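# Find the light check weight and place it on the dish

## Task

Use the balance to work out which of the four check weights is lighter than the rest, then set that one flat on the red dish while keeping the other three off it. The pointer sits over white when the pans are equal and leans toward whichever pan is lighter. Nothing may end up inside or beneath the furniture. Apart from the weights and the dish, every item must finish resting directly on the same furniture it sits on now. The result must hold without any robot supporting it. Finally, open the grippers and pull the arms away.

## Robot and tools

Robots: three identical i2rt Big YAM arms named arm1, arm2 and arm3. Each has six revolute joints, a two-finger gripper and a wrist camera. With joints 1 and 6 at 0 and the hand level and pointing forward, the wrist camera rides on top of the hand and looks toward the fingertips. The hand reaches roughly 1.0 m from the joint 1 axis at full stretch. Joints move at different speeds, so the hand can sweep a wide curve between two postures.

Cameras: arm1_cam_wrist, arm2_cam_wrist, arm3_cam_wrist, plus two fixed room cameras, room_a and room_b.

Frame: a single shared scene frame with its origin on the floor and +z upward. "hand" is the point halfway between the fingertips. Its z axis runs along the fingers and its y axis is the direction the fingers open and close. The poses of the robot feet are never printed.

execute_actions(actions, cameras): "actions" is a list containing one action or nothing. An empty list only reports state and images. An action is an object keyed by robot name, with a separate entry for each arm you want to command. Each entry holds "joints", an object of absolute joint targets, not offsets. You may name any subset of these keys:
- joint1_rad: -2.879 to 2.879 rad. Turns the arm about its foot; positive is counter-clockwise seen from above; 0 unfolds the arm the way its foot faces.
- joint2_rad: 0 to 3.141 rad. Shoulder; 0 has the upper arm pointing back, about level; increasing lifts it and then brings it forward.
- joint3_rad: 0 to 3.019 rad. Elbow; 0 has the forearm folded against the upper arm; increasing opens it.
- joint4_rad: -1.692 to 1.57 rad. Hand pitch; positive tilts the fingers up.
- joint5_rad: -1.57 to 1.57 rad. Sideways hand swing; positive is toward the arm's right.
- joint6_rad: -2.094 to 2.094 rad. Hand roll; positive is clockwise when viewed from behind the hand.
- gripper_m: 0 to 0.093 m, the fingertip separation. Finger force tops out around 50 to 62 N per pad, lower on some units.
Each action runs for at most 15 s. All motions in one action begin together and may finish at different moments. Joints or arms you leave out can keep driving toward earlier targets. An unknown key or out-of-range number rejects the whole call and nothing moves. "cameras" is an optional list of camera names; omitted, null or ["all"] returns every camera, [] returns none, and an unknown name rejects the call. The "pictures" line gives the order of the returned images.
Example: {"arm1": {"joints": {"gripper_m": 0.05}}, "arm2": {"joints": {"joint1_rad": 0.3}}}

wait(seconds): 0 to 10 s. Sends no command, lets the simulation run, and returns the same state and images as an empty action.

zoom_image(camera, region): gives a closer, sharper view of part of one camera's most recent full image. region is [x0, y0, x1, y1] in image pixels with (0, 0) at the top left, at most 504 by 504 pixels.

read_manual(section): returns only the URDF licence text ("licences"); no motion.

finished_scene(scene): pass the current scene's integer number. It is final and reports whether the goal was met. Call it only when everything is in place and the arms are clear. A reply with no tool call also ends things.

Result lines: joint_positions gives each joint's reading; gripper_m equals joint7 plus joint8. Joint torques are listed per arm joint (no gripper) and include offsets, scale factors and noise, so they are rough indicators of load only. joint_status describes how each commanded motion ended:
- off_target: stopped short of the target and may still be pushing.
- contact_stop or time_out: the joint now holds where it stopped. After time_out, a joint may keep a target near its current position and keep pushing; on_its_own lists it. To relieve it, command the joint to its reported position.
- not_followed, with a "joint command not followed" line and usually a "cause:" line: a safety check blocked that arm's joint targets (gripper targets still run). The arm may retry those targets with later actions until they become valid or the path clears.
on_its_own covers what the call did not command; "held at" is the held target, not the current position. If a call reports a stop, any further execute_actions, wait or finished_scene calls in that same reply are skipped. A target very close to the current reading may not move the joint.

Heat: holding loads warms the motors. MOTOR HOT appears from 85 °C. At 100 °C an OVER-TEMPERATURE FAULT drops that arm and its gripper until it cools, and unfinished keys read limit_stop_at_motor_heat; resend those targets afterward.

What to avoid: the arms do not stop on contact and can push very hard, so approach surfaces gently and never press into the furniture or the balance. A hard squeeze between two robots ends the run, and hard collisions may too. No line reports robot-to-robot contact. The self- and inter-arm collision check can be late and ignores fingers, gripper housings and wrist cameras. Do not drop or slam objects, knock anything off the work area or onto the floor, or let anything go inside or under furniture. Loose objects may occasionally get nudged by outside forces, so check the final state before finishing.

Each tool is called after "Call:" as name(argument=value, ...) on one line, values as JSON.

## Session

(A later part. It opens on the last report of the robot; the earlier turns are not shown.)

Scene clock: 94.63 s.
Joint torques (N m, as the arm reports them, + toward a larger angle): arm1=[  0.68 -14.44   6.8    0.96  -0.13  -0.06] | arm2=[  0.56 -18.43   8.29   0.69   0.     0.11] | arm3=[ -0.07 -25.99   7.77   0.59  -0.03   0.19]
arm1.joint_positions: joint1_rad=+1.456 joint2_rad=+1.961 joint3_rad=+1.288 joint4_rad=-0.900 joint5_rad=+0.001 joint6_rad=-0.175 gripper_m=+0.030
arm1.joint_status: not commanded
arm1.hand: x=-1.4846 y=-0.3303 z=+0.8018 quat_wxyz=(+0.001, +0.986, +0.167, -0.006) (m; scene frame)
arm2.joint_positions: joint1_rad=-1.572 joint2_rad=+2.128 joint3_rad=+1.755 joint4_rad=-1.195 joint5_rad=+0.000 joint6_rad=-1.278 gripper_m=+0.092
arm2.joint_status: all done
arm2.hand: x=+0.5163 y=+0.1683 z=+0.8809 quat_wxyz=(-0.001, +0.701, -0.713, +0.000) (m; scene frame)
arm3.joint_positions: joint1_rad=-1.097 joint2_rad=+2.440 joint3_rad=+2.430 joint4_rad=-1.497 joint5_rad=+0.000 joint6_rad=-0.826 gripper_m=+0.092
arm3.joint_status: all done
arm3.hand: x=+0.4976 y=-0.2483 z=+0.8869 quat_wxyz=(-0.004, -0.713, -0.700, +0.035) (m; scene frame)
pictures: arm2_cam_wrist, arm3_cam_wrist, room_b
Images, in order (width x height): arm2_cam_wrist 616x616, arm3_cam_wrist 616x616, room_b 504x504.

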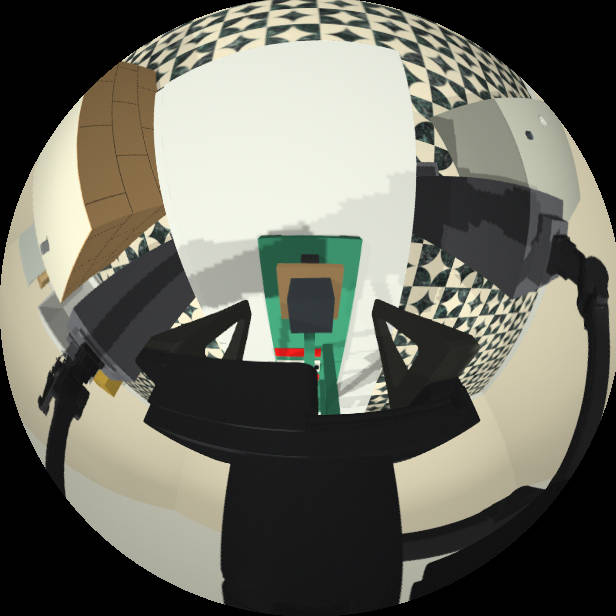

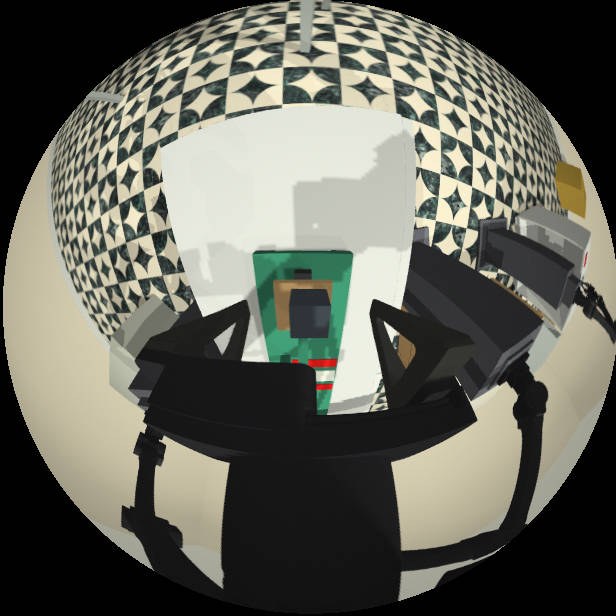

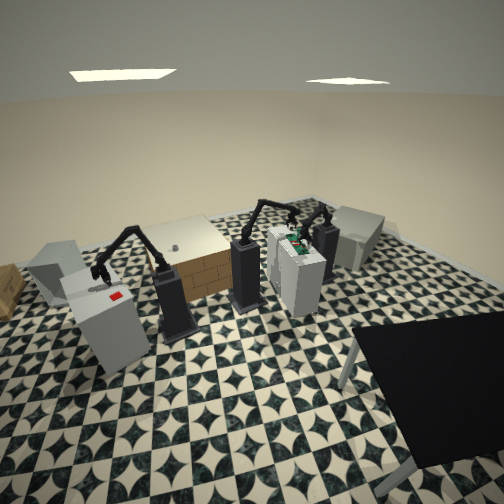

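Call:
execute_actions(actions=[], cameras=["arm2_cam_wrist","arm3_cam_wrist","room_b"])

Call:
zoom_image(camera="arm2_cam_wrist", region=[230, 220, 400, 420])

Call:
zoom_image(camera="arm3_cam_wrist", region=[230, 220, 400, 420])

Call:
zoom_image(camera="room_b", region=[260, 200, 350, 270])

Scene clock: 95.70 s.
Joint torques (N m, as the arm reports them, + toward a larger angle): arm1=[  0.89 -14.83   6.78   0.9   -0.15  -0.08] | arm2=[  0.68 -18.8    8.33   0.68   0.02   0.1 ] | arm3=[ -0.28 -25.98   7.74   0.62  -0.04   0.19]
arm1.joint_positions: joint1_rad=+1.456 joint2_rad=+1.961 joint3_rad=+1.288 joint4_rad=-0.900 joint5_rad=+0.001 joint6_rad=-0.175 gripper_m=+0.030
arm1.joint_status: not commanded
arm1.hand: x=-1.4846 y=-0.3303 z=+0.8018 quat_wxyz=(+0.001, +0.986, +0.167, -0.006) (m; scene frame)
arm2.joint_positions: joint1_rad=-1.572 joint2_rad=+2.128 joint3_rad=+1.755 joint4_rad=-1.195 joint5_rad=+0.000 joint6_rad=-1.278 gripper_m=+0.092
arm2.joint_status: all done
arm2.hand: x=+0.5163 y=+0.1683 z=+0.8809 quat_wxyz=(-0.001, +0.701, -0.713, +0.000) (m; scene frame)
arm3.joint_positions: joint1_rad=-1.097 joint2_rad=+2.440 joint3_rad=+2.430 joint4_rad=-1.497 joint5_rad=+0.000 joint6_rad=-0.826 gripper_m=+0.092
arm3.joint_status: all done
arm3.hand: x=+0.4976 y=-0.2483 z=+0.8869 quat_wxyz=(-0.004, -0.713, -0.700, +0.035) (m; scene frame)
pictures: arm2_cam_wrist, arm3_cam_wrist, room_b
Images, in order (width x height): arm2_cam_wrist 616x616, arm3_cam_wrist 616x616, room_b 504x504.

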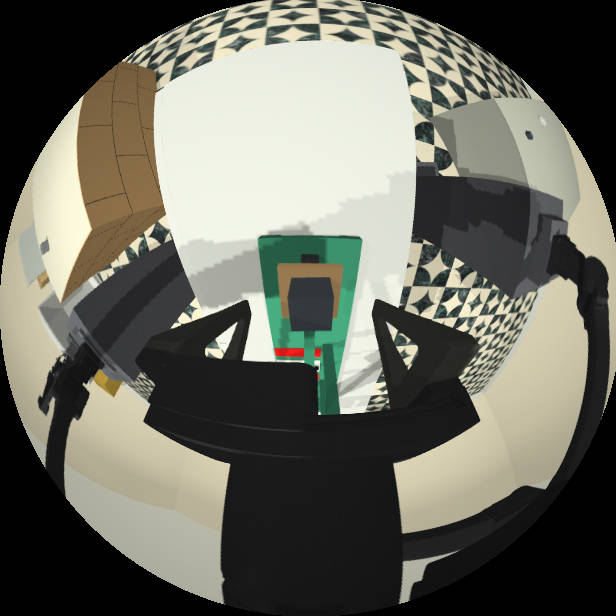

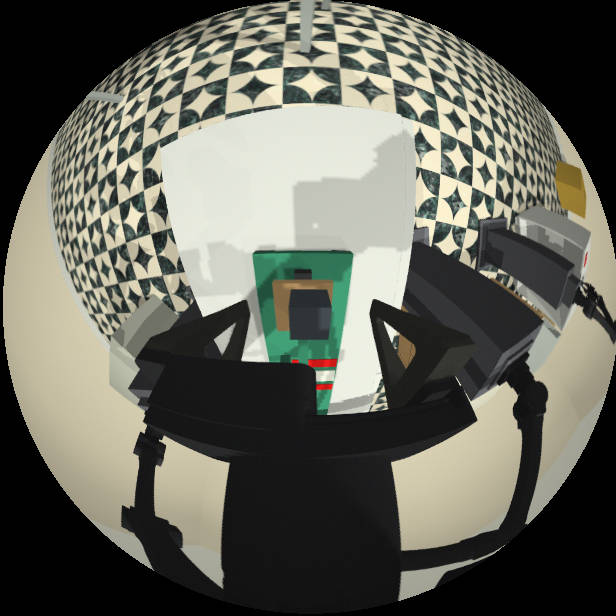

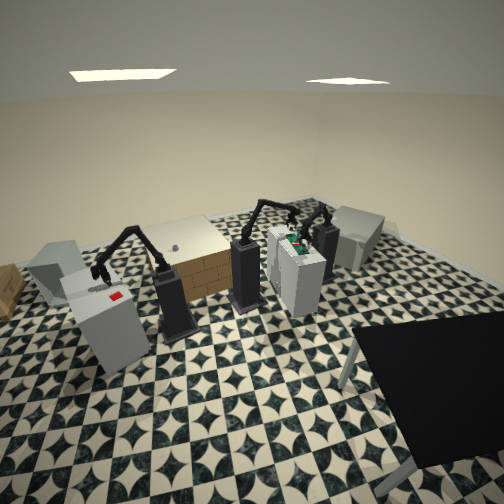

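Region (230, 220, 400, 420) of arm2_cam_wrist's 616x616 image, scaled by 2.520, with more detail than that image has; it fills the left 428 columns of this view, and the rest is white.

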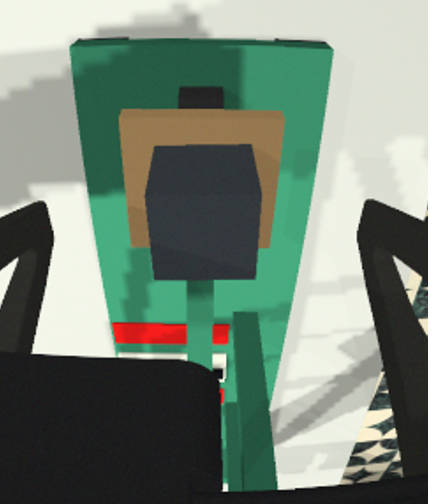

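Region (230, 220, 400, 420) of arm3_cam_wrist's 616x616 image, scaled by 2.520, with more detail than that image has; it fills the left 428 columns of this view, and the rest is white.

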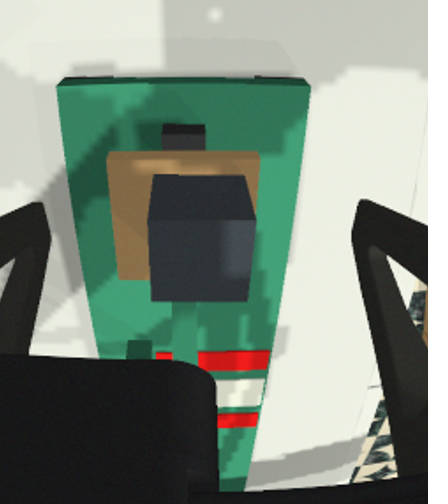

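Region (260, 200, 350, 270) of room_b's 504x504 image, scaled by 5.600, with more detail than that image has.

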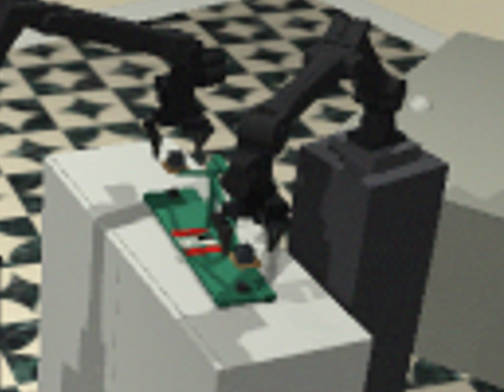

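Call:
execute_actions(actions=[{"arm1":{"joints":{"joint2_rad":1.84,"gripper_m":0.024}},"arm2":{"joints":{"gripper_m":0.024}},"arm3":{"joints":{"joint2_rad":2.0}}}], cameras=["arm2_cam_wrist","arm1_cam_wrist","room_b"])

Scene clock: 109.03 s.
Joint torques (N m, as the arm reports them, + toward a larger angle): arm1=[  0.65 -14.01   8.16   1.09  -0.12  -0.03] | arm2=[  0.69 -18.59   8.44   0.66   0.03   0.11] | arm3=[ -0.29 -18.59   7.98   1.42  -0.02   0.23]
arm1.joint_positions: joint1_rad=+1.456 joint2_rad=+1.833 joint3_rad=+1.280 joint4_rad=-0.900 joint5_rad=+0.001 joint6_rad=-0.175 gripper_m=+0.030
arm1.joint_status: gripper_m off_target (ended at +0.030, target +0.024); the others done
arm1.hand: x=-1.4960 y=-0.3321 z=+0.8646 quat_wxyz=(+0.000, +0.984, +0.167, -0.066) (m; scene frame)
arm2.joint_positions: joint1_rad=-1.572 joint2_rad=+2.128 joint3_rad=+1.755 joint4_rad=-1.195 joint5_rad=+0.000 joint6_rad=-1.278 gripper_m=+0.029
arm2.joint_status: gripper_m off_target (ended at +0.029, target +0.024)
arm2.hand: x=+0.5163 y=+0.1684 z=+0.8809 quat_wxyz=(-0.001, +0.701, -0.713, +0.000) (m; scene frame)
arm3.joint_positions: joint1_rad=-1.097 joint2_rad=+1.990 joint3_rad=+2.427 joint4_rad=-1.494 joint5_rad=+0.000 joint6_rad=-0.826 gripper_m=+0.092
arm3.joint_status: all done
arm3.hand: x=+0.5321 y=-0.2127 z=+1.2088 quat_wxyz=(+0.007, -0.691, -0.676, +0.257) (m; scene frame)
pictures: arm1_cam_wrist, arm2_cam_wrist, room_b
Images, in order (width x height): arm1_cam_wrist 616x616, arm2_cam_wrist 616x616, room_b 504x504.

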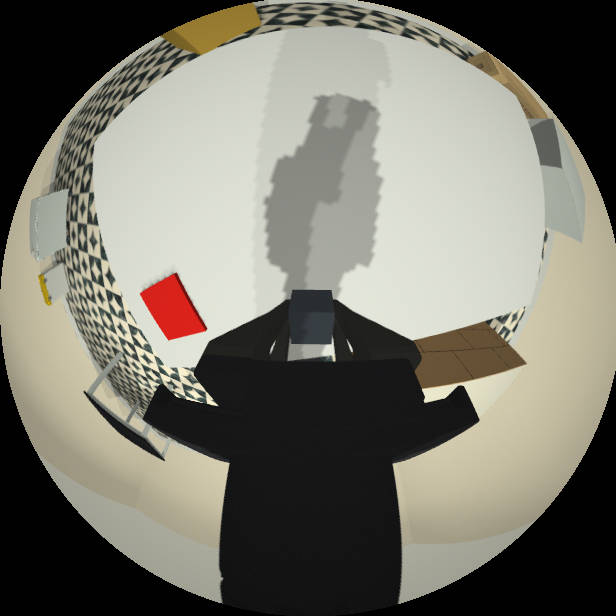

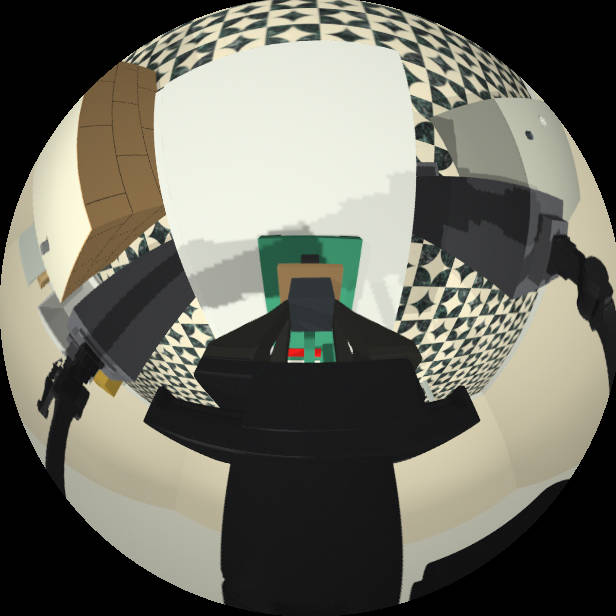

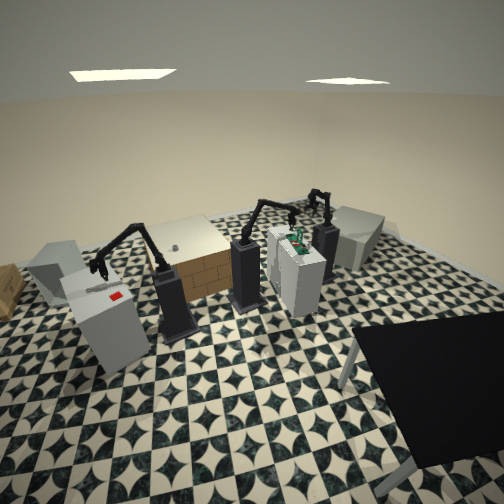

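Call:
execute_actions(actions=[])

Scene clock: 112.70 s.
Joint torques (N m, as the arm reports them, + toward a larger angle): arm1=[  0.63 -14.17   8.12   1.08  -0.17  -0.07] | arm2=[  0.49 -18.55   8.39   0.64   0.03   0.11] | arm3=[ -0.13 -18.2    7.9    1.48  -0.03   0.25]
arm1.joint_positions: joint1_rad=+1.456 joint2_rad=+1.833 joint3_rad=+1.280 joint4_rad=-0.900 joint5_rad=+0.001 joint6_rad=-0.175 gripper_m=+0.030
arm1.joint_status: gripper_m off_target (ended at +0.030, target +0.024); the others done
arm1.hand: x=-1.4960 y=-0.3321 z=+0.8646 quat_wxyz=(+0.000, +0.984, +0.167, -0.066) (m; scene frame)
arm2.joint_positions: joint1_rad=-1.572 joint2_rad=+2.128 joint3_rad=+1.755 joint4_rad=-1.195 joint5_rad=+0.000 joint6_rad=-1.278 gripper_m=+0.029
arm2.joint_status: gripper_m off_target (ended at +0.029, target +0.024)
arm2.hand: x=+0.5163 y=+0.1684 z=+0.8809 quat_wxyz=(-0.001, +0.701, -0.713, +0.000) (m; scene frame)
arm3.joint_positions: joint1_rad=-1.097 joint2_rad=+1.990 joint3_rad=+2.427 joint4_rad=-1.494 joint5_rad=+0.000 joint6_rad=-0.826 gripper_m=+0.092
arm3.joint_status: all done
arm3.hand: x=+0.5321 y=-0.2127 z=+1.2088 quat_wxyz=(+0.007, -0.691, -0.676, +0.257) (m; scene frame)
pictures: arm1_cam_wrist, arm2_cam_wrist, arm3_cam_wrist, room_a, room_b
Images, in order (width x height): arm1_cam_wrist 616x616, arm2_cam_wrist 616x616, arm3_cam_wrist 616x616, room_a 504x504, room_b 504x504.

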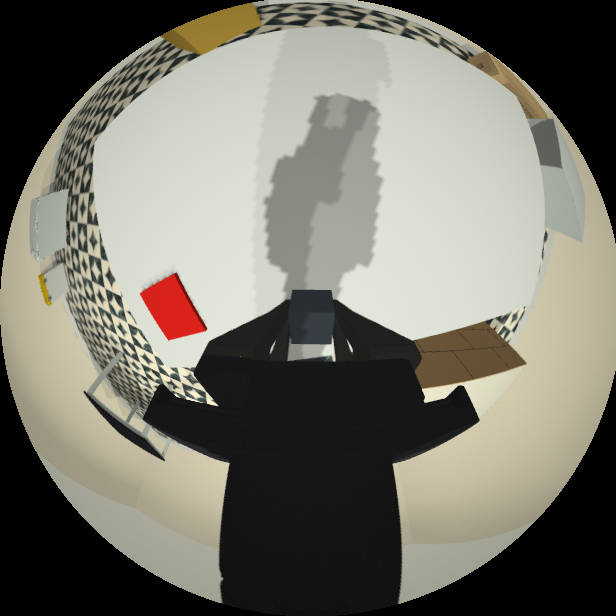

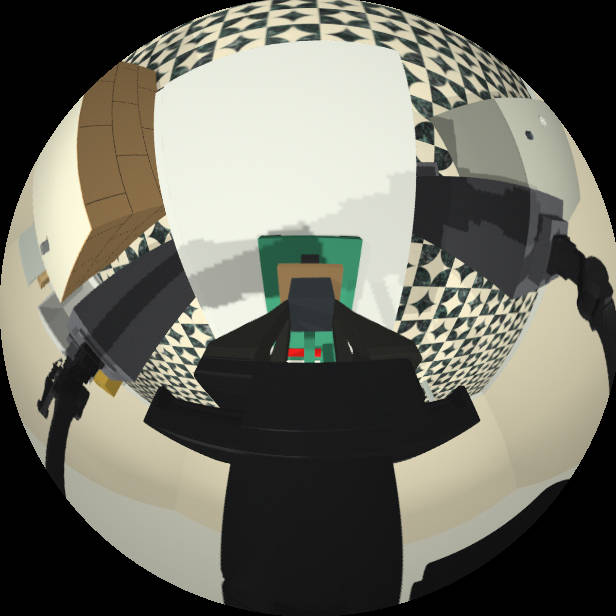

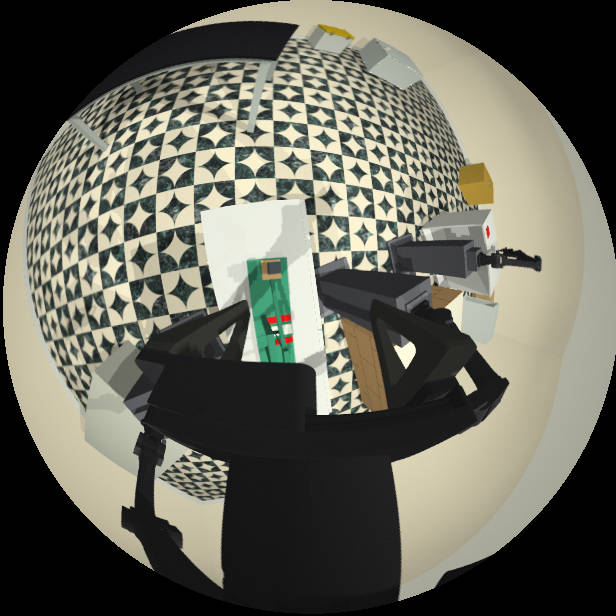

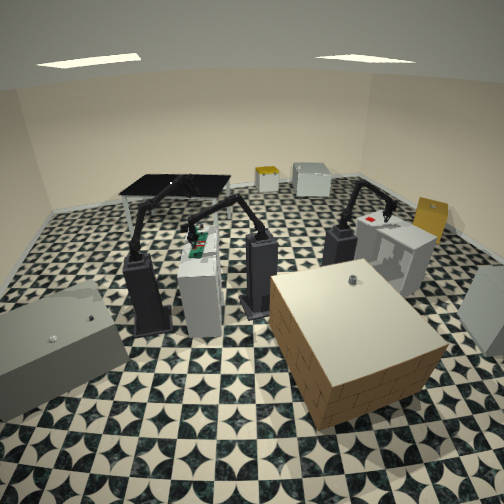

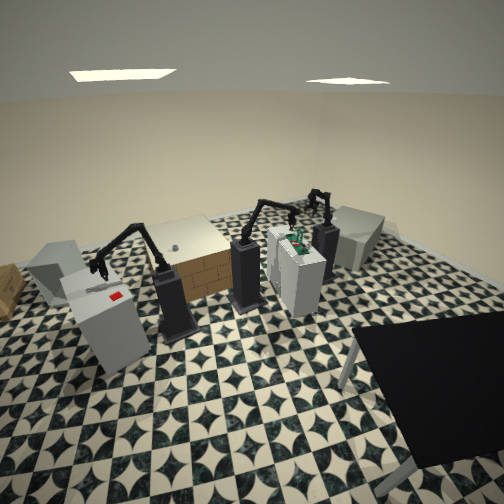

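Call:
execute_actions(actions=[{"arm1":{"joints":{"joint1_rad":1.85,"joint2_rad":1.85,"joint3_rad":1.31,"joint4_rad":-1.01,"joint6_rad":-0.175}},"arm2":{"joints":{"joint2_rad":1.87}},"arm3":{"joints":{"joint1_rad":2.24,"joint2_rad":2.29,"joint3_rad":1.56,"joint4_rad":-0.83,"joint6_rad":0.0}}}], cameras=["arm1_cam_wrist","arm3_cam_wrist","room_a"])

Scene clock: 132.10 s.
Joint torques (N m, as the arm reports them, + toward a larger angle): arm1=[ -1.41 -14.34   9.88  -0.33  -0.06   0.08] | arm2=[  0.54 -17.48  10.11   1.03   0.08   0.13] | arm3=[ -2.4  -20.92   5.27  -0.02   0.13   0.2 ]
arm1.joint_positions: joint1_rad=+1.861 joint2_rad=+1.843 joint3_rad=+1.280 joint4_rad=-0.996 joint5_rad=-0.001 joint6_rad=-0.175 gripper_m=+0.030
arm1.joint_status: all done
arm1.hand: x=-1.3982 y=-0.5217 z=+0.8573 quat_wxyz=(+0.001, +0.932, +0.362, -0.012) (m; scene frame)
arm2.joint_positions: joint1_rad=-1.571 joint2_rad=+1.892 joint3_rad=+1.743 joint4_rad=-1.195 joint5_rad=-0.001 joint6_rad=-1.278 gripper_m=+0.029
arm2.joint_status: all done
arm2.hand: x=+0.5188 y=+0.1700 z=+1.0220 quat_wxyz=(-0.099, +0.697, -0.708, +0.053) (m; scene frame)
arm3.joint_positions: joint1_rad=+2.249 joint2_rad=+2.298 joint3_rad=+1.573 joint4_rad=-0.827 joint5_rad=-0.002 joint6_rad=-0.017 gripper_m=+0.092
arm3.joint_status: all done
arm3.hand: x=+1.4286 y=+0.7412 z=+0.6729 quat_wxyz=(-0.006, +0.456, -0.890, +0.001) (m; scene frame)
pictures: arm1_cam_wrist, arm3_cam_wrist, room_a
Images, in order (width x height): arm1_cam_wrist 616x616, arm3_cam_wrist 616x616, room_a 504x504.

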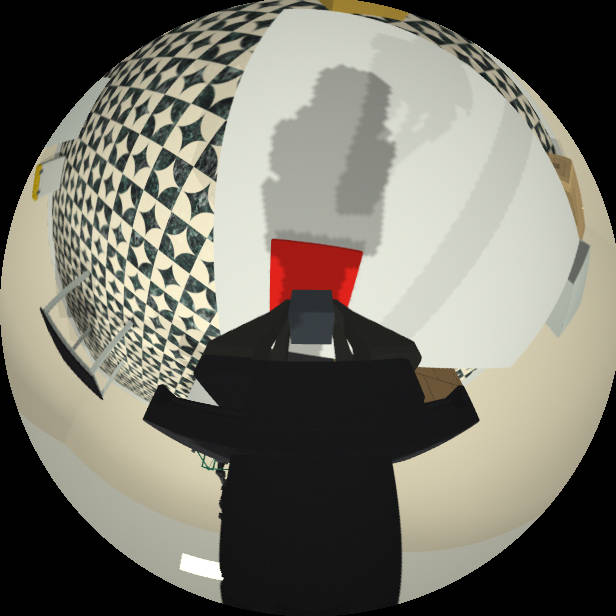

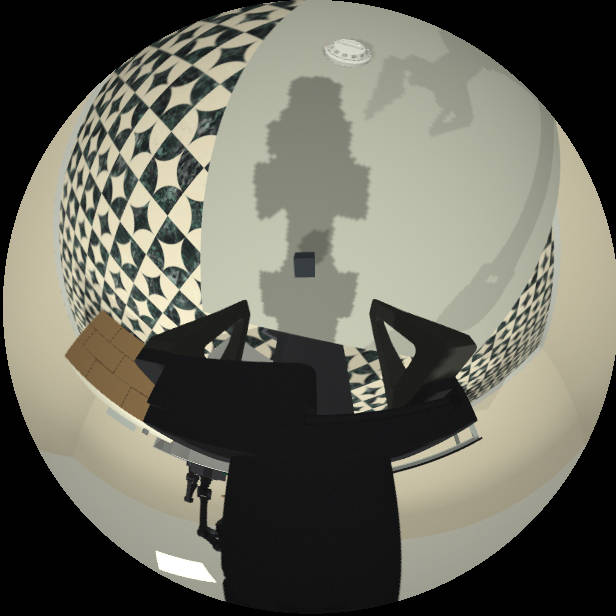

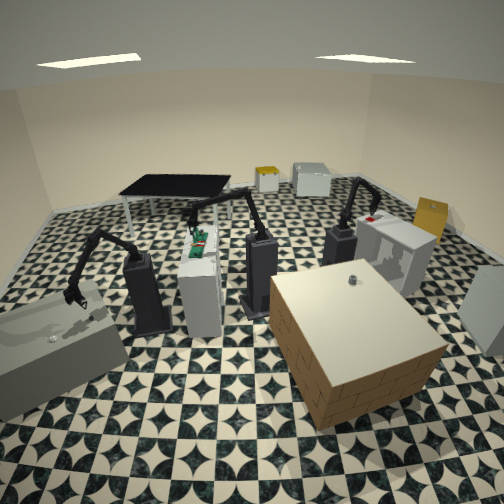

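Call:
zoom_image(camera="arm3_cam_wrist", region=[240, 210, 380, 350])

Call:
zoom_image(camera="arm1_cam_wrist", region=[230, 210, 400, 380])

Region (240, 210, 380, 350) of arm3_cam_wrist's 616x616 image, scaled by 3.600, with more detail than that image has.

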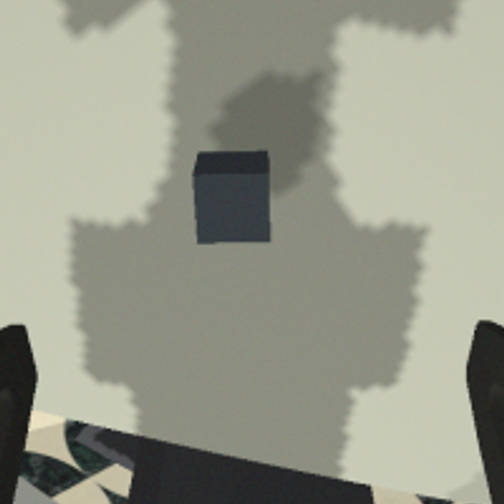

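Region (230, 210, 400, 380) of arm1_cam_wrist's 616x616 image, scaled by 2.965, with more detail than that image has.

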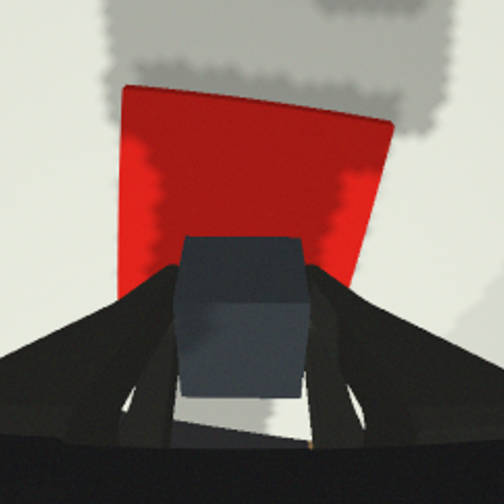

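Call:
execute_actions(actions=[{"arm1":{"joints":{"joint1_rad":1.85,"joint2_rad":1.885,"joint3_rad":1.232,"joint4_rad":-0.91,"joint6_rad":-0.05}},"arm2":{"joints":{"joint1_rad":-1.263,"joint2_rad":2.15,"joint4_rad":-1.165}},"arm3":{"joints":{"joint1_rad":2.262,"joint2_rad":2.545,"joint4_rad":-0.55}}}], cameras=["arm1_cam_wrist","arm2_cam_wrist","arm3_cam_wrist"])

Scene clock: 142.50 s.
Joint torques (N m, as the arm reports them, + toward a larger angle): arm1=[ -1.76 -15.42   7.36   0.88  -0.02   0.24] | arm2=[  0.64 -19.06   9.84   0.31   0.02   0.08] | arm3=[ -0.73 -20.89   5.1    0.49   0.13   0.2 ]
arm1.joint_positions: joint1_rad=+1.861 joint2_rad=+1.888 joint3_rad=+1.229 joint4_rad=-0.925 joint5_rad=-0.001 joint6_rad=-0.066 gripper_m=+0.030
arm1.joint_status: all done
arm1.hand: x=-1.3892 y=-0.5158 z=+0.8197 quat_wxyz=(-0.001, +0.950, +0.311, -0.001) (m; scene frame)
arm2.joint_positions: joint1_rad=-1.270 joint2_rad=+2.171 joint3_rad=+1.734 joint4_rad=-1.168 joint5_rad=+0.000 joint6_rad=-1.278 gripper_m=+0.029
arm2.joint_status: all done
arm2.hand: x=+0.4312 y=+0.3395 z=+0.8471 quat_wxyz=(+0.016, +0.800, -0.599, -0.007) (m; scene frame)
arm3.joint_positions: joint1_rad=+2.249 joint2_rad=+2.555 joint3_rad=+1.551 joint4_rad=-0.560 joint5_rad=-0.002 joint6_rad=-0.017 gripper_m=+0.092
arm3.joint_status: all done
arm3.hand: x=+1.4094 y=+0.7127 z=+0.5198 quat_wxyz=(-0.001, +0.456, -0.890, +0.004) (m; scene frame)
pictures: arm1_cam_wrist, arm2_cam_wrist, arm3_cam_wrist
Images, in order (width x height): arm1_cam_wrist 616x616, arm2_cam_wrist 616x616, arm3_cam_wrist 616x616.

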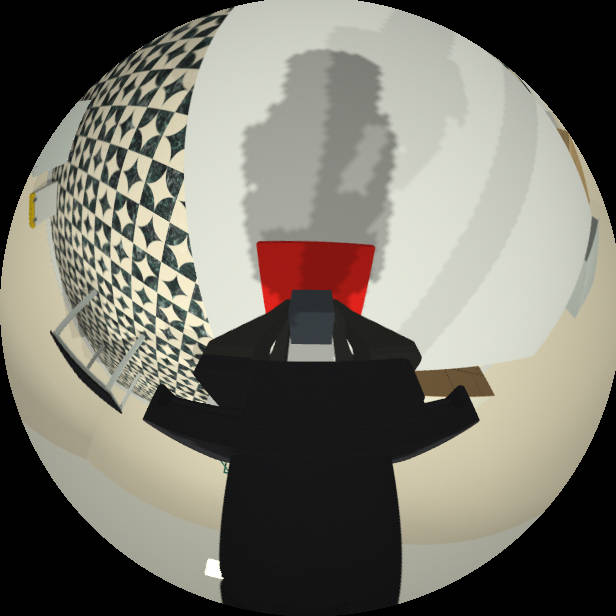

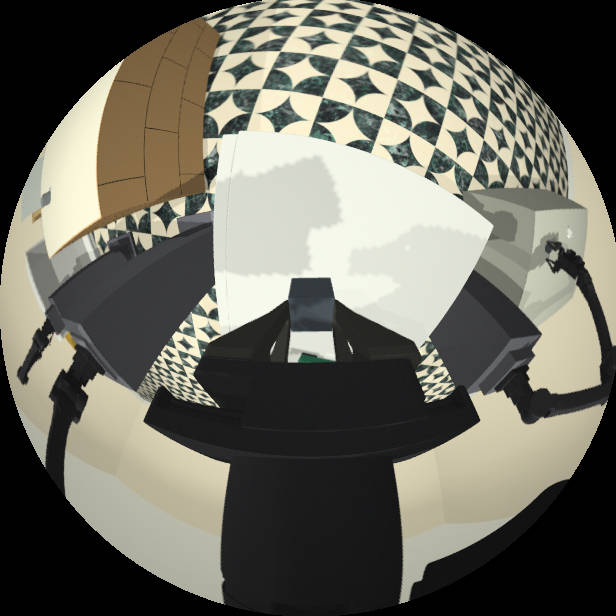

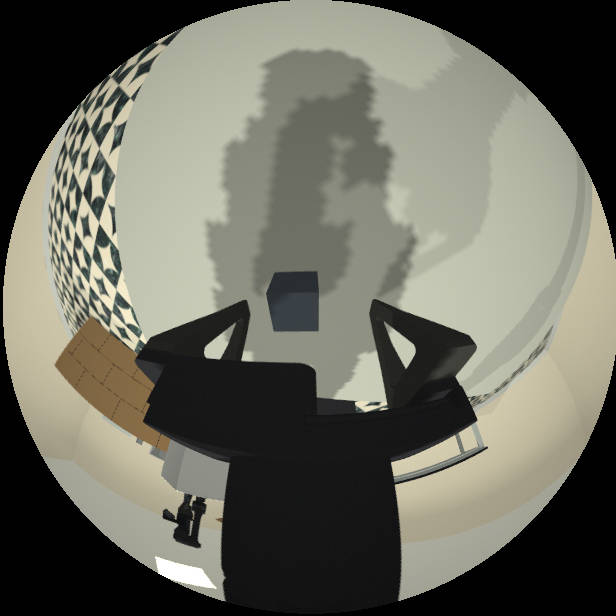

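Call:
zoom_image(camera="arm3_cam_wrist", region=[230, 240, 390, 400])

Call:
zoom_image(camera="arm1_cam_wrist", region=[230, 210, 400, 380])

Region (230, 240, 390, 400) of arm3_cam_wrist's 616x616 image, scaled by 3.150, with more detail than that image has.

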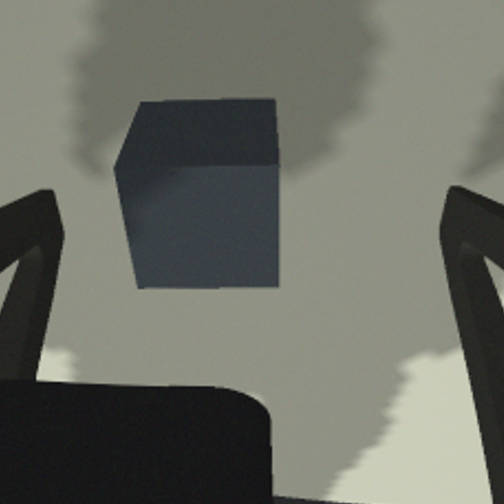

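Region (230, 210, 400, 380) of arm1_cam_wrist's 616x616 image, scaled by 2.965, with more detail than that image has.

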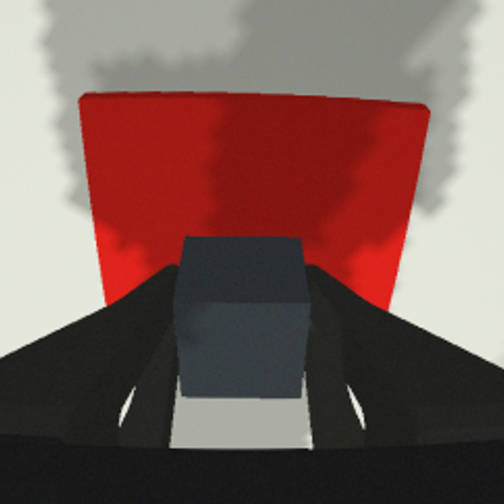

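Call:
execute_actions(actions=[{"arm1":{"joints":{"joint2_rad":1.905}},"arm2":{"joints":{"joint2_rad":2.215}},"arm3":{"joints":{"joint3_rad":1.615,"gripper_m":0.024}}}], cameras=["arm1_cam_wrist","arm2_cam_wrist","arm3_cam_wrist"])

Scene clock: 148.23 s.
Joint torques (N m, as the arm reports them, + toward a larger angle): arm1=[ -1.64 -14.41   7.16   0.79  -0.03   0.25] | arm2=[  0.55 -19.64   9.55   0.19   0.02   0.09] | arm3=[ -0.85 -21.33   6.97   0.49   0.13   0.21]
arm1.joint_positions: joint1_rad=+1.861 joint2_rad=+1.896 joint3_rad=+1.229 joint4_rad=-0.925 joint5_rad=-0.001 joint6_rad=-0.066 gripper_m=+0.030
arm1.joint_status: all done
arm1.hand: x=-1.3882 y=-0.5152 z=+0.8156 quat_wxyz=(-0.002, +0.950, +0.311, +0.003) (m; scene frame)
arm2.joint_positions: joint1_rad=-1.270 joint2_rad=+2.240 joint3_rad=+1.734 joint4_rad=-1.168 joint5_rad=+0.000 joint6_rad=-1.278 gripper_m=+0.029
arm2.joint_status: all done
arm2.hand: x=+0.4223 y=+0.3337 z=+0.8058 quat_wxyz=(+0.049, +0.799, -0.599, -0.018) (m; scene frame)
arm3.joint_positions: joint1_rad=+2.252 joint2_rad=+2.555 joint3_rad=+1.581 joint4_rad=-0.558 joint5_rad=-0.002 joint6_rad=-0.016 gripper_m=+0.029
arm3.joint_status: gripper_m off_target (ended at +0.029, target +0.024); the others done
arm3.hand: x=+1.4183 y=+0.7277 z=+0.5261 quat_wxyz=(-0.015, +0.457, -0.889, -0.003) (m; scene frame)
pictures: arm1_cam_wrist, arm2_cam_wrist, arm3_cam_wrist
Images, in order (width x height): arm1_cam_wrist 616x616, arm2_cam_wrist 616x616, arm3_cam_wrist 616x616.

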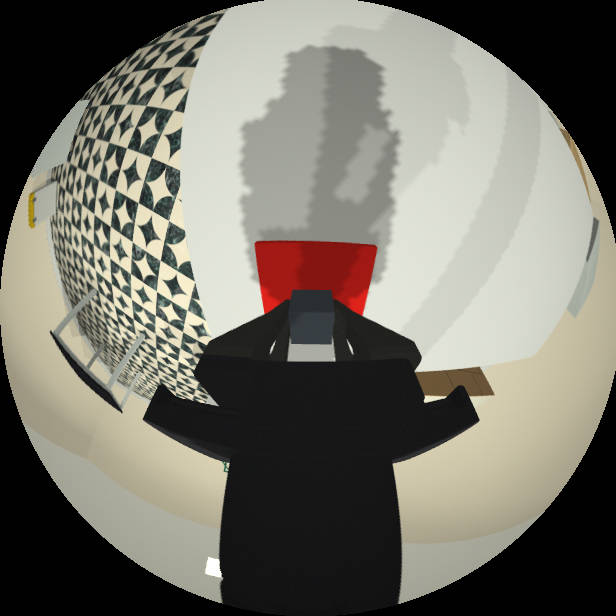

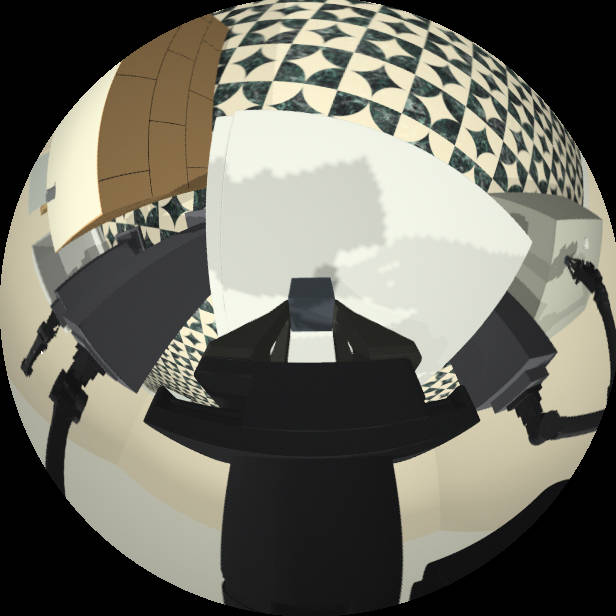

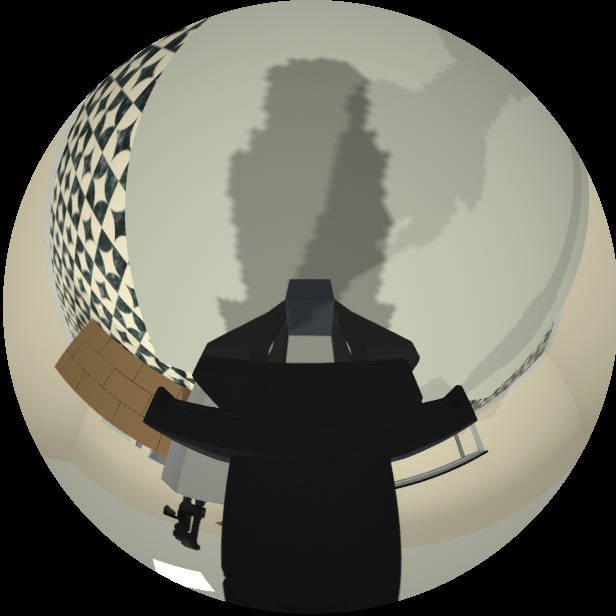

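Call:
execute_actions(actions=[{"arm1":{"joints":{"gripper_m":0.075}},"arm2":{"joints":{"joint1_rad":-0.85,"joint2_rad":1.65,"gripper_m":0.092}},"arm3":{"joints":{"joint1_rad":-1.675,"joint2_rad":1.55,"joint3_rad":1.46,"joint4_rad":-1.13,"joint6_rad":1.74}}}], cameras=["arm1_cam_wrist","arm3_cam_wrist","room_a"])

Scene clock: 175.77 s.
Joint torques (N m, as the arm reports them, + toward a larger angle): arm1=[ -1.25 -13.95   7.15   0.86  -0.04   0.23] | arm2=[  0.36 -14.15  10.87   1.17   0.07   0.13] | arm3=[ -0.81 -13.57   8.05   0.47   0.05   0.18]
arm1.joint_positions: joint1_rad=+1.861 joint2_rad=+1.896 joint3_rad=+1.229 joint4_rad=-0.925 joint5_rad=-0.001 joint6_rad=-0.066 gripper_m=+0.075
arm1.joint_status: all done
arm1.hand: x=-1.3882 y=-0.5152 z=+0.8156 quat_wxyz=(-0.002, +0.951, +0.311, +0.003) (m; scene frame)
arm2.joint_positions: joint1_rad=-0.854 joint2_rad=+1.665 joint3_rad=+1.741 joint4_rad=-1.167 joint5_rad=-0.001 joint6_rad=-1.277 gripper_m=+0.092
arm2.joint_status: all done
arm2.hand: x=+0.2426 y=+0.5148 z=+1.1618 quat_wxyz=(-0.235, +0.881, -0.410, +0.033) (m; scene frame)
arm3.joint_positions: joint1_rad=-1.681 joint2_rad=+1.554 joint3_rad=+1.466 joint4_rad=-1.124 joint5_rad=+0.002 joint6_rad=+1.723 gripper_m=+0.029
arm3.joint_status: all done
arm3.hand: x=+0.5153 y=+0.1762 z=+1.0544 quat_wxyz=(-0.146, -0.691, +0.700, +0.102) (m; scene frame)
pictures: arm1_cam_wrist, arm3_cam_wrist, room_a
Images, in order (width x height): arm1_cam_wrist 616x616, arm3_cam_wrist 616x616, room_a 504x504.

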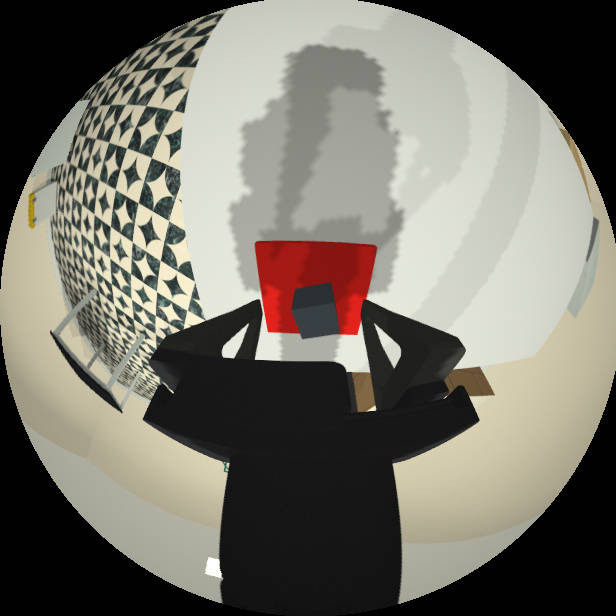

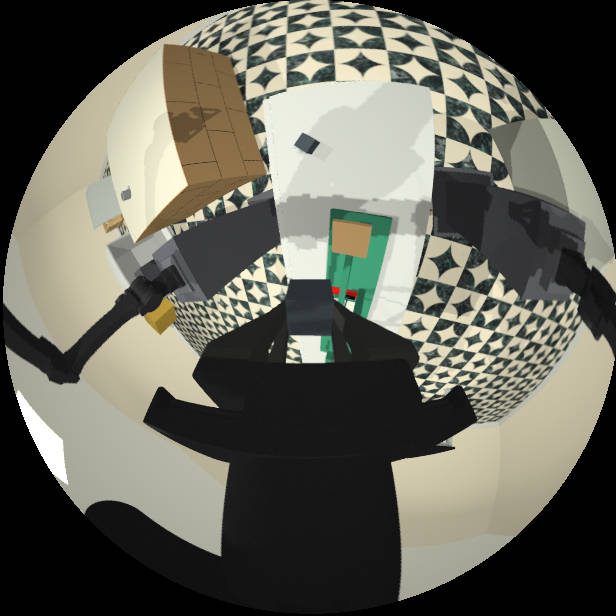

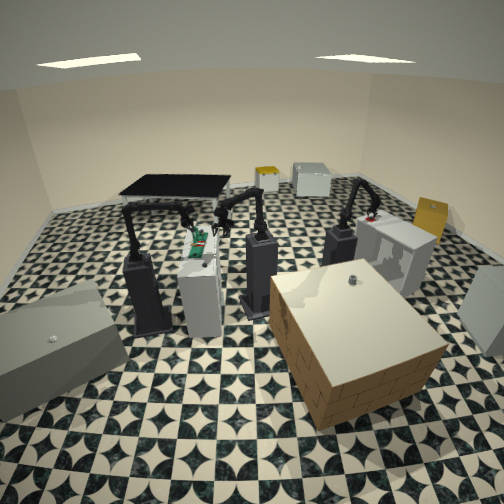

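Call:
zoom_image(camera="arm1_cam_wrist", region=[230, 220, 400, 390])

Call:
zoom_image(camera="arm3_cam_wrist", region=[240, 110, 440, 350])

Region (230, 220, 400, 390) of arm1_cam_wrist's 616x616 image, scaled by 2.965, with more detail than that image has.

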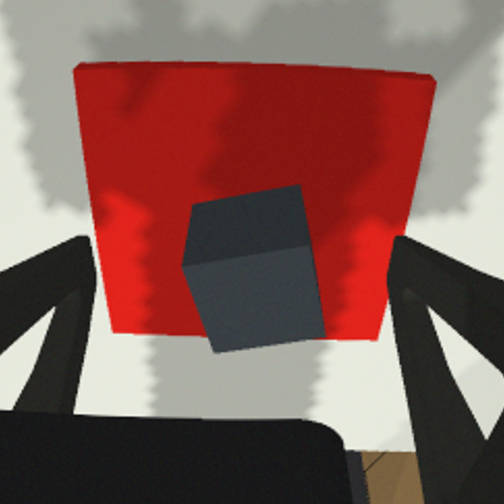

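Region (240, 110, 440, 350) of arm3_cam_wrist's 616x616 image, scaled by 2.100, with more detail than that image has.

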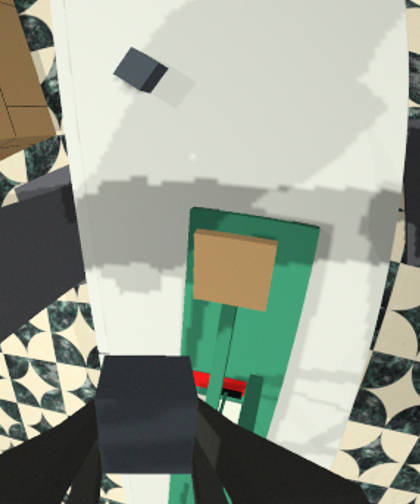

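Call:
execute_actions(actions=[{"arm1":{"joints":{"joint2_rad":1.5}},"arm3":{"joints":{"joint2_rad":1.87,"joint4_rad":-1.19}}}], cameras=["arm1_cam_wrist","arm3_cam_wrist","room_a"])

Scene clock: 184.30 s.
Joint torques (N m, as the arm reports them, + toward a larger angle): arm1=[ -1.4  -11.39   9.46   1.52  -0.04   0.22] | arm2=[  0.26 -14.14  10.86   1.21   0.07   0.13] | arm3=[ -0.77 -17.37   7.78  -0.53  -0.04   0.2 ]
arm1.joint_positions: joint1_rad=+1.861 joint2_rad=+1.497 joint3_rad=+1.225 joint4_rad=-0.924 joint5_rad=-0.001 joint6_rad=-0.066 gripper_m=+0.075
arm1.joint_status: all done
arm1.hand: x=-1.4005 y=-0.5238 z=+1.0124 quat_wxyz=(+0.047, +0.932, +0.305, -0.187) (m; scene frame)
arm2.joint_positions: joint1_rad=-0.854 joint2_rad=+1.665 joint3_rad=+1.741 joint4_rad=-1.167 joint5_rad=-0.001 joint6_rad=-1.277 gripper_m=+0.092
arm2.joint_status: not commanded
arm2.hand: x=+0.2426 y=+0.5148 z=+1.1618 quat_wxyz=(-0.235, +0.881, -0.410, +0.033) (m; scene frame)
arm3.joint_positions: joint1_rad=-1.681 joint2_rad=+1.881 joint3_rad=+1.450 joint4_rad=-1.185 joint5_rad=+0.005 joint6_rad=+1.725 gripper_m=+0.029
arm3.joint_status: all done
arm3.hand: x=+0.5280 y=+0.1758 z=+0.8731 quat_wxyz=(+0.017, -0.703, +0.711, -0.017) (m; scene frame)
pictures: arm1_cam_wrist, arm3_cam_wrist, room_a
Images, in order (width x height): arm1_cam_wrist 616x616, arm3_cam_wrist 616x616, room_a 504x504.

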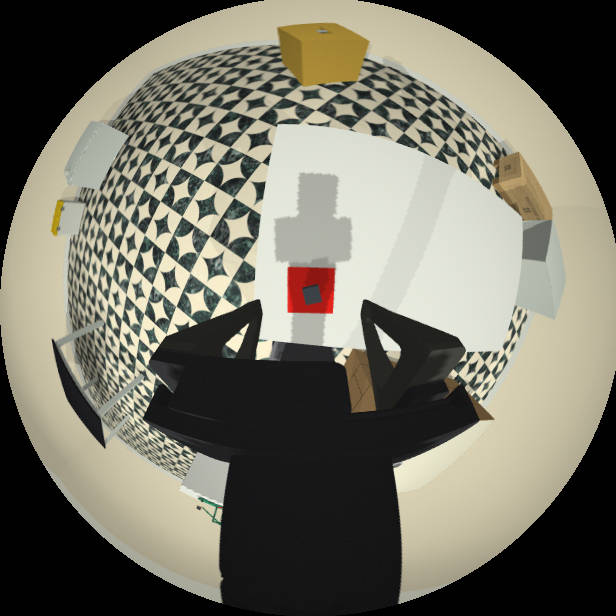

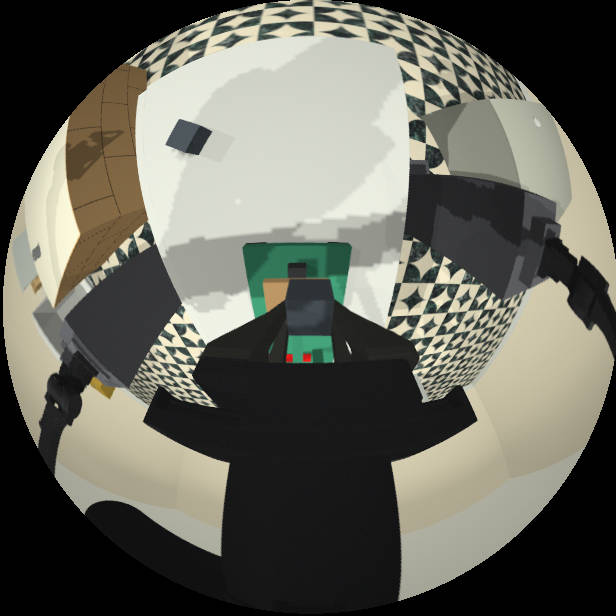

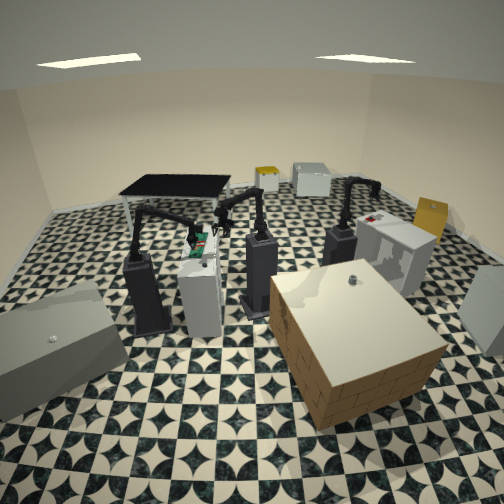

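Call:
zoom_image(camera="arm3_cam_wrist", region=[230, 230, 390, 390])

Region (230, 230, 390, 390) of arm3_cam_wrist's 616x616 image, scaled by 3.150, with more detail than that image has.

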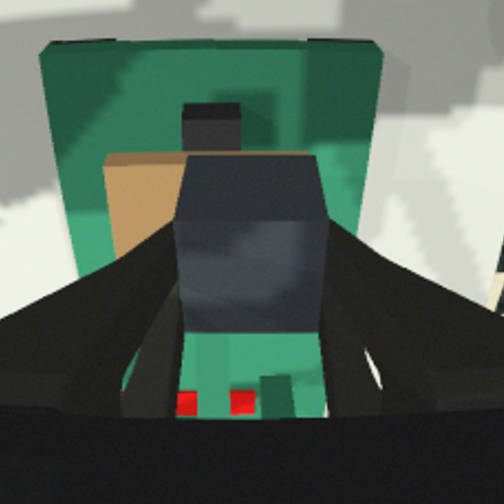

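Call:
execute_actions(actions=[{"arm3":{"joints":{"gripper_m":0.092}}}], cameras=["arm3_cam_wrist","room_a"])

Scene clock: 189.97 s.
Joint torques (N m, as the arm reports them, + toward a larger angle): arm1=[ -1.39 -11.55   9.7    1.53  -0.04   0.23] | arm2=[  0.42 -14.01  10.84   1.22   0.06   0.13] | arm3=[ -0.7  -17.68   7.93  -0.3    0.06   0.19]
arm1.joint_positions: joint1_rad=+1.861 joint2_rad=+1.497 joint3_rad=+1.225 joint4_rad=-0.924 joint5_rad=-0.001 joint6_rad=-0.066 gripper_m=+0.075
arm1.joint_status: not commanded
arm1.hand: x=-1.4005 y=-0.5238 z=+1.0124 quat_wxyz=(+0.047, +0.932, +0.305, -0.187) (m; scene frame)
arm2.joint_positions: joint1_rad=-0.854 joint2_rad=+1.665 joint3_rad=+1.741 joint4_rad=-1.167 joint5_rad=-0.001 joint6_rad=-1.277 gripper_m=+0.092
arm2.joint_status: not commanded
arm2.hand: x=+0.2426 y=+0.5148 z=+1.1618 quat_wxyz=(-0.235, +0.881, -0.410, +0.033) (m; scene frame)
arm3.joint_positions: joint1_rad=-1.681 joint2_rad=+1.881 joint3_rad=+1.450 joint4_rad=-1.185 joint5_rad=+0.002 joint6_rad=+1.725 gripper_m=+0.092
arm3.joint_status: all done
arm3.hand: x=+0.5281 y=+0.1753 z=+0.8732 quat_wxyz=(+0.016, -0.703, +0.711, -0.018) (m; scene frame)
pictures: arm3_cam_wrist, room_a
Images, in order (width x height): arm3_cam_wrist 616x616, room_a 504x504.

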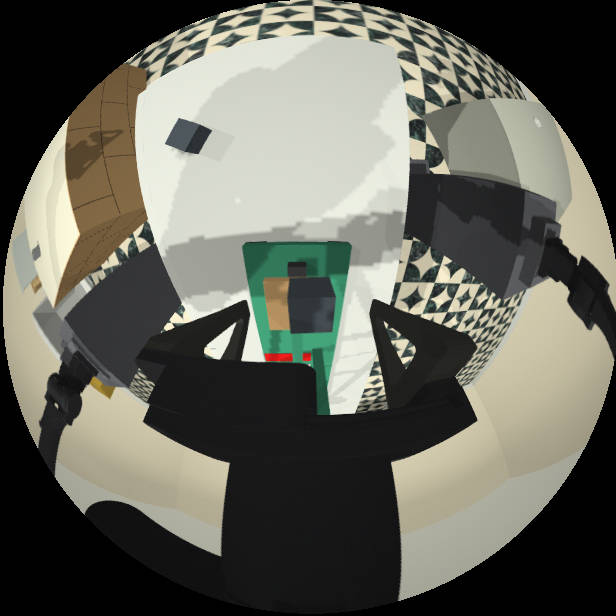

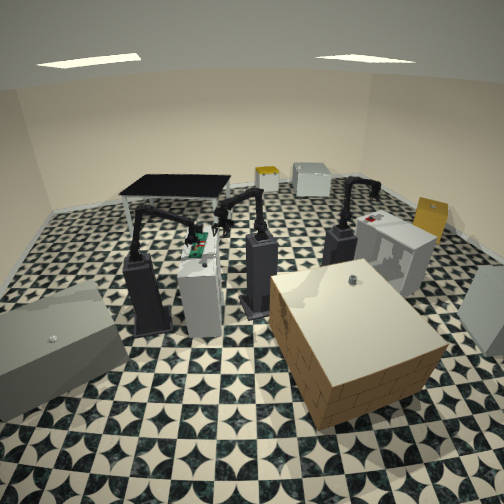

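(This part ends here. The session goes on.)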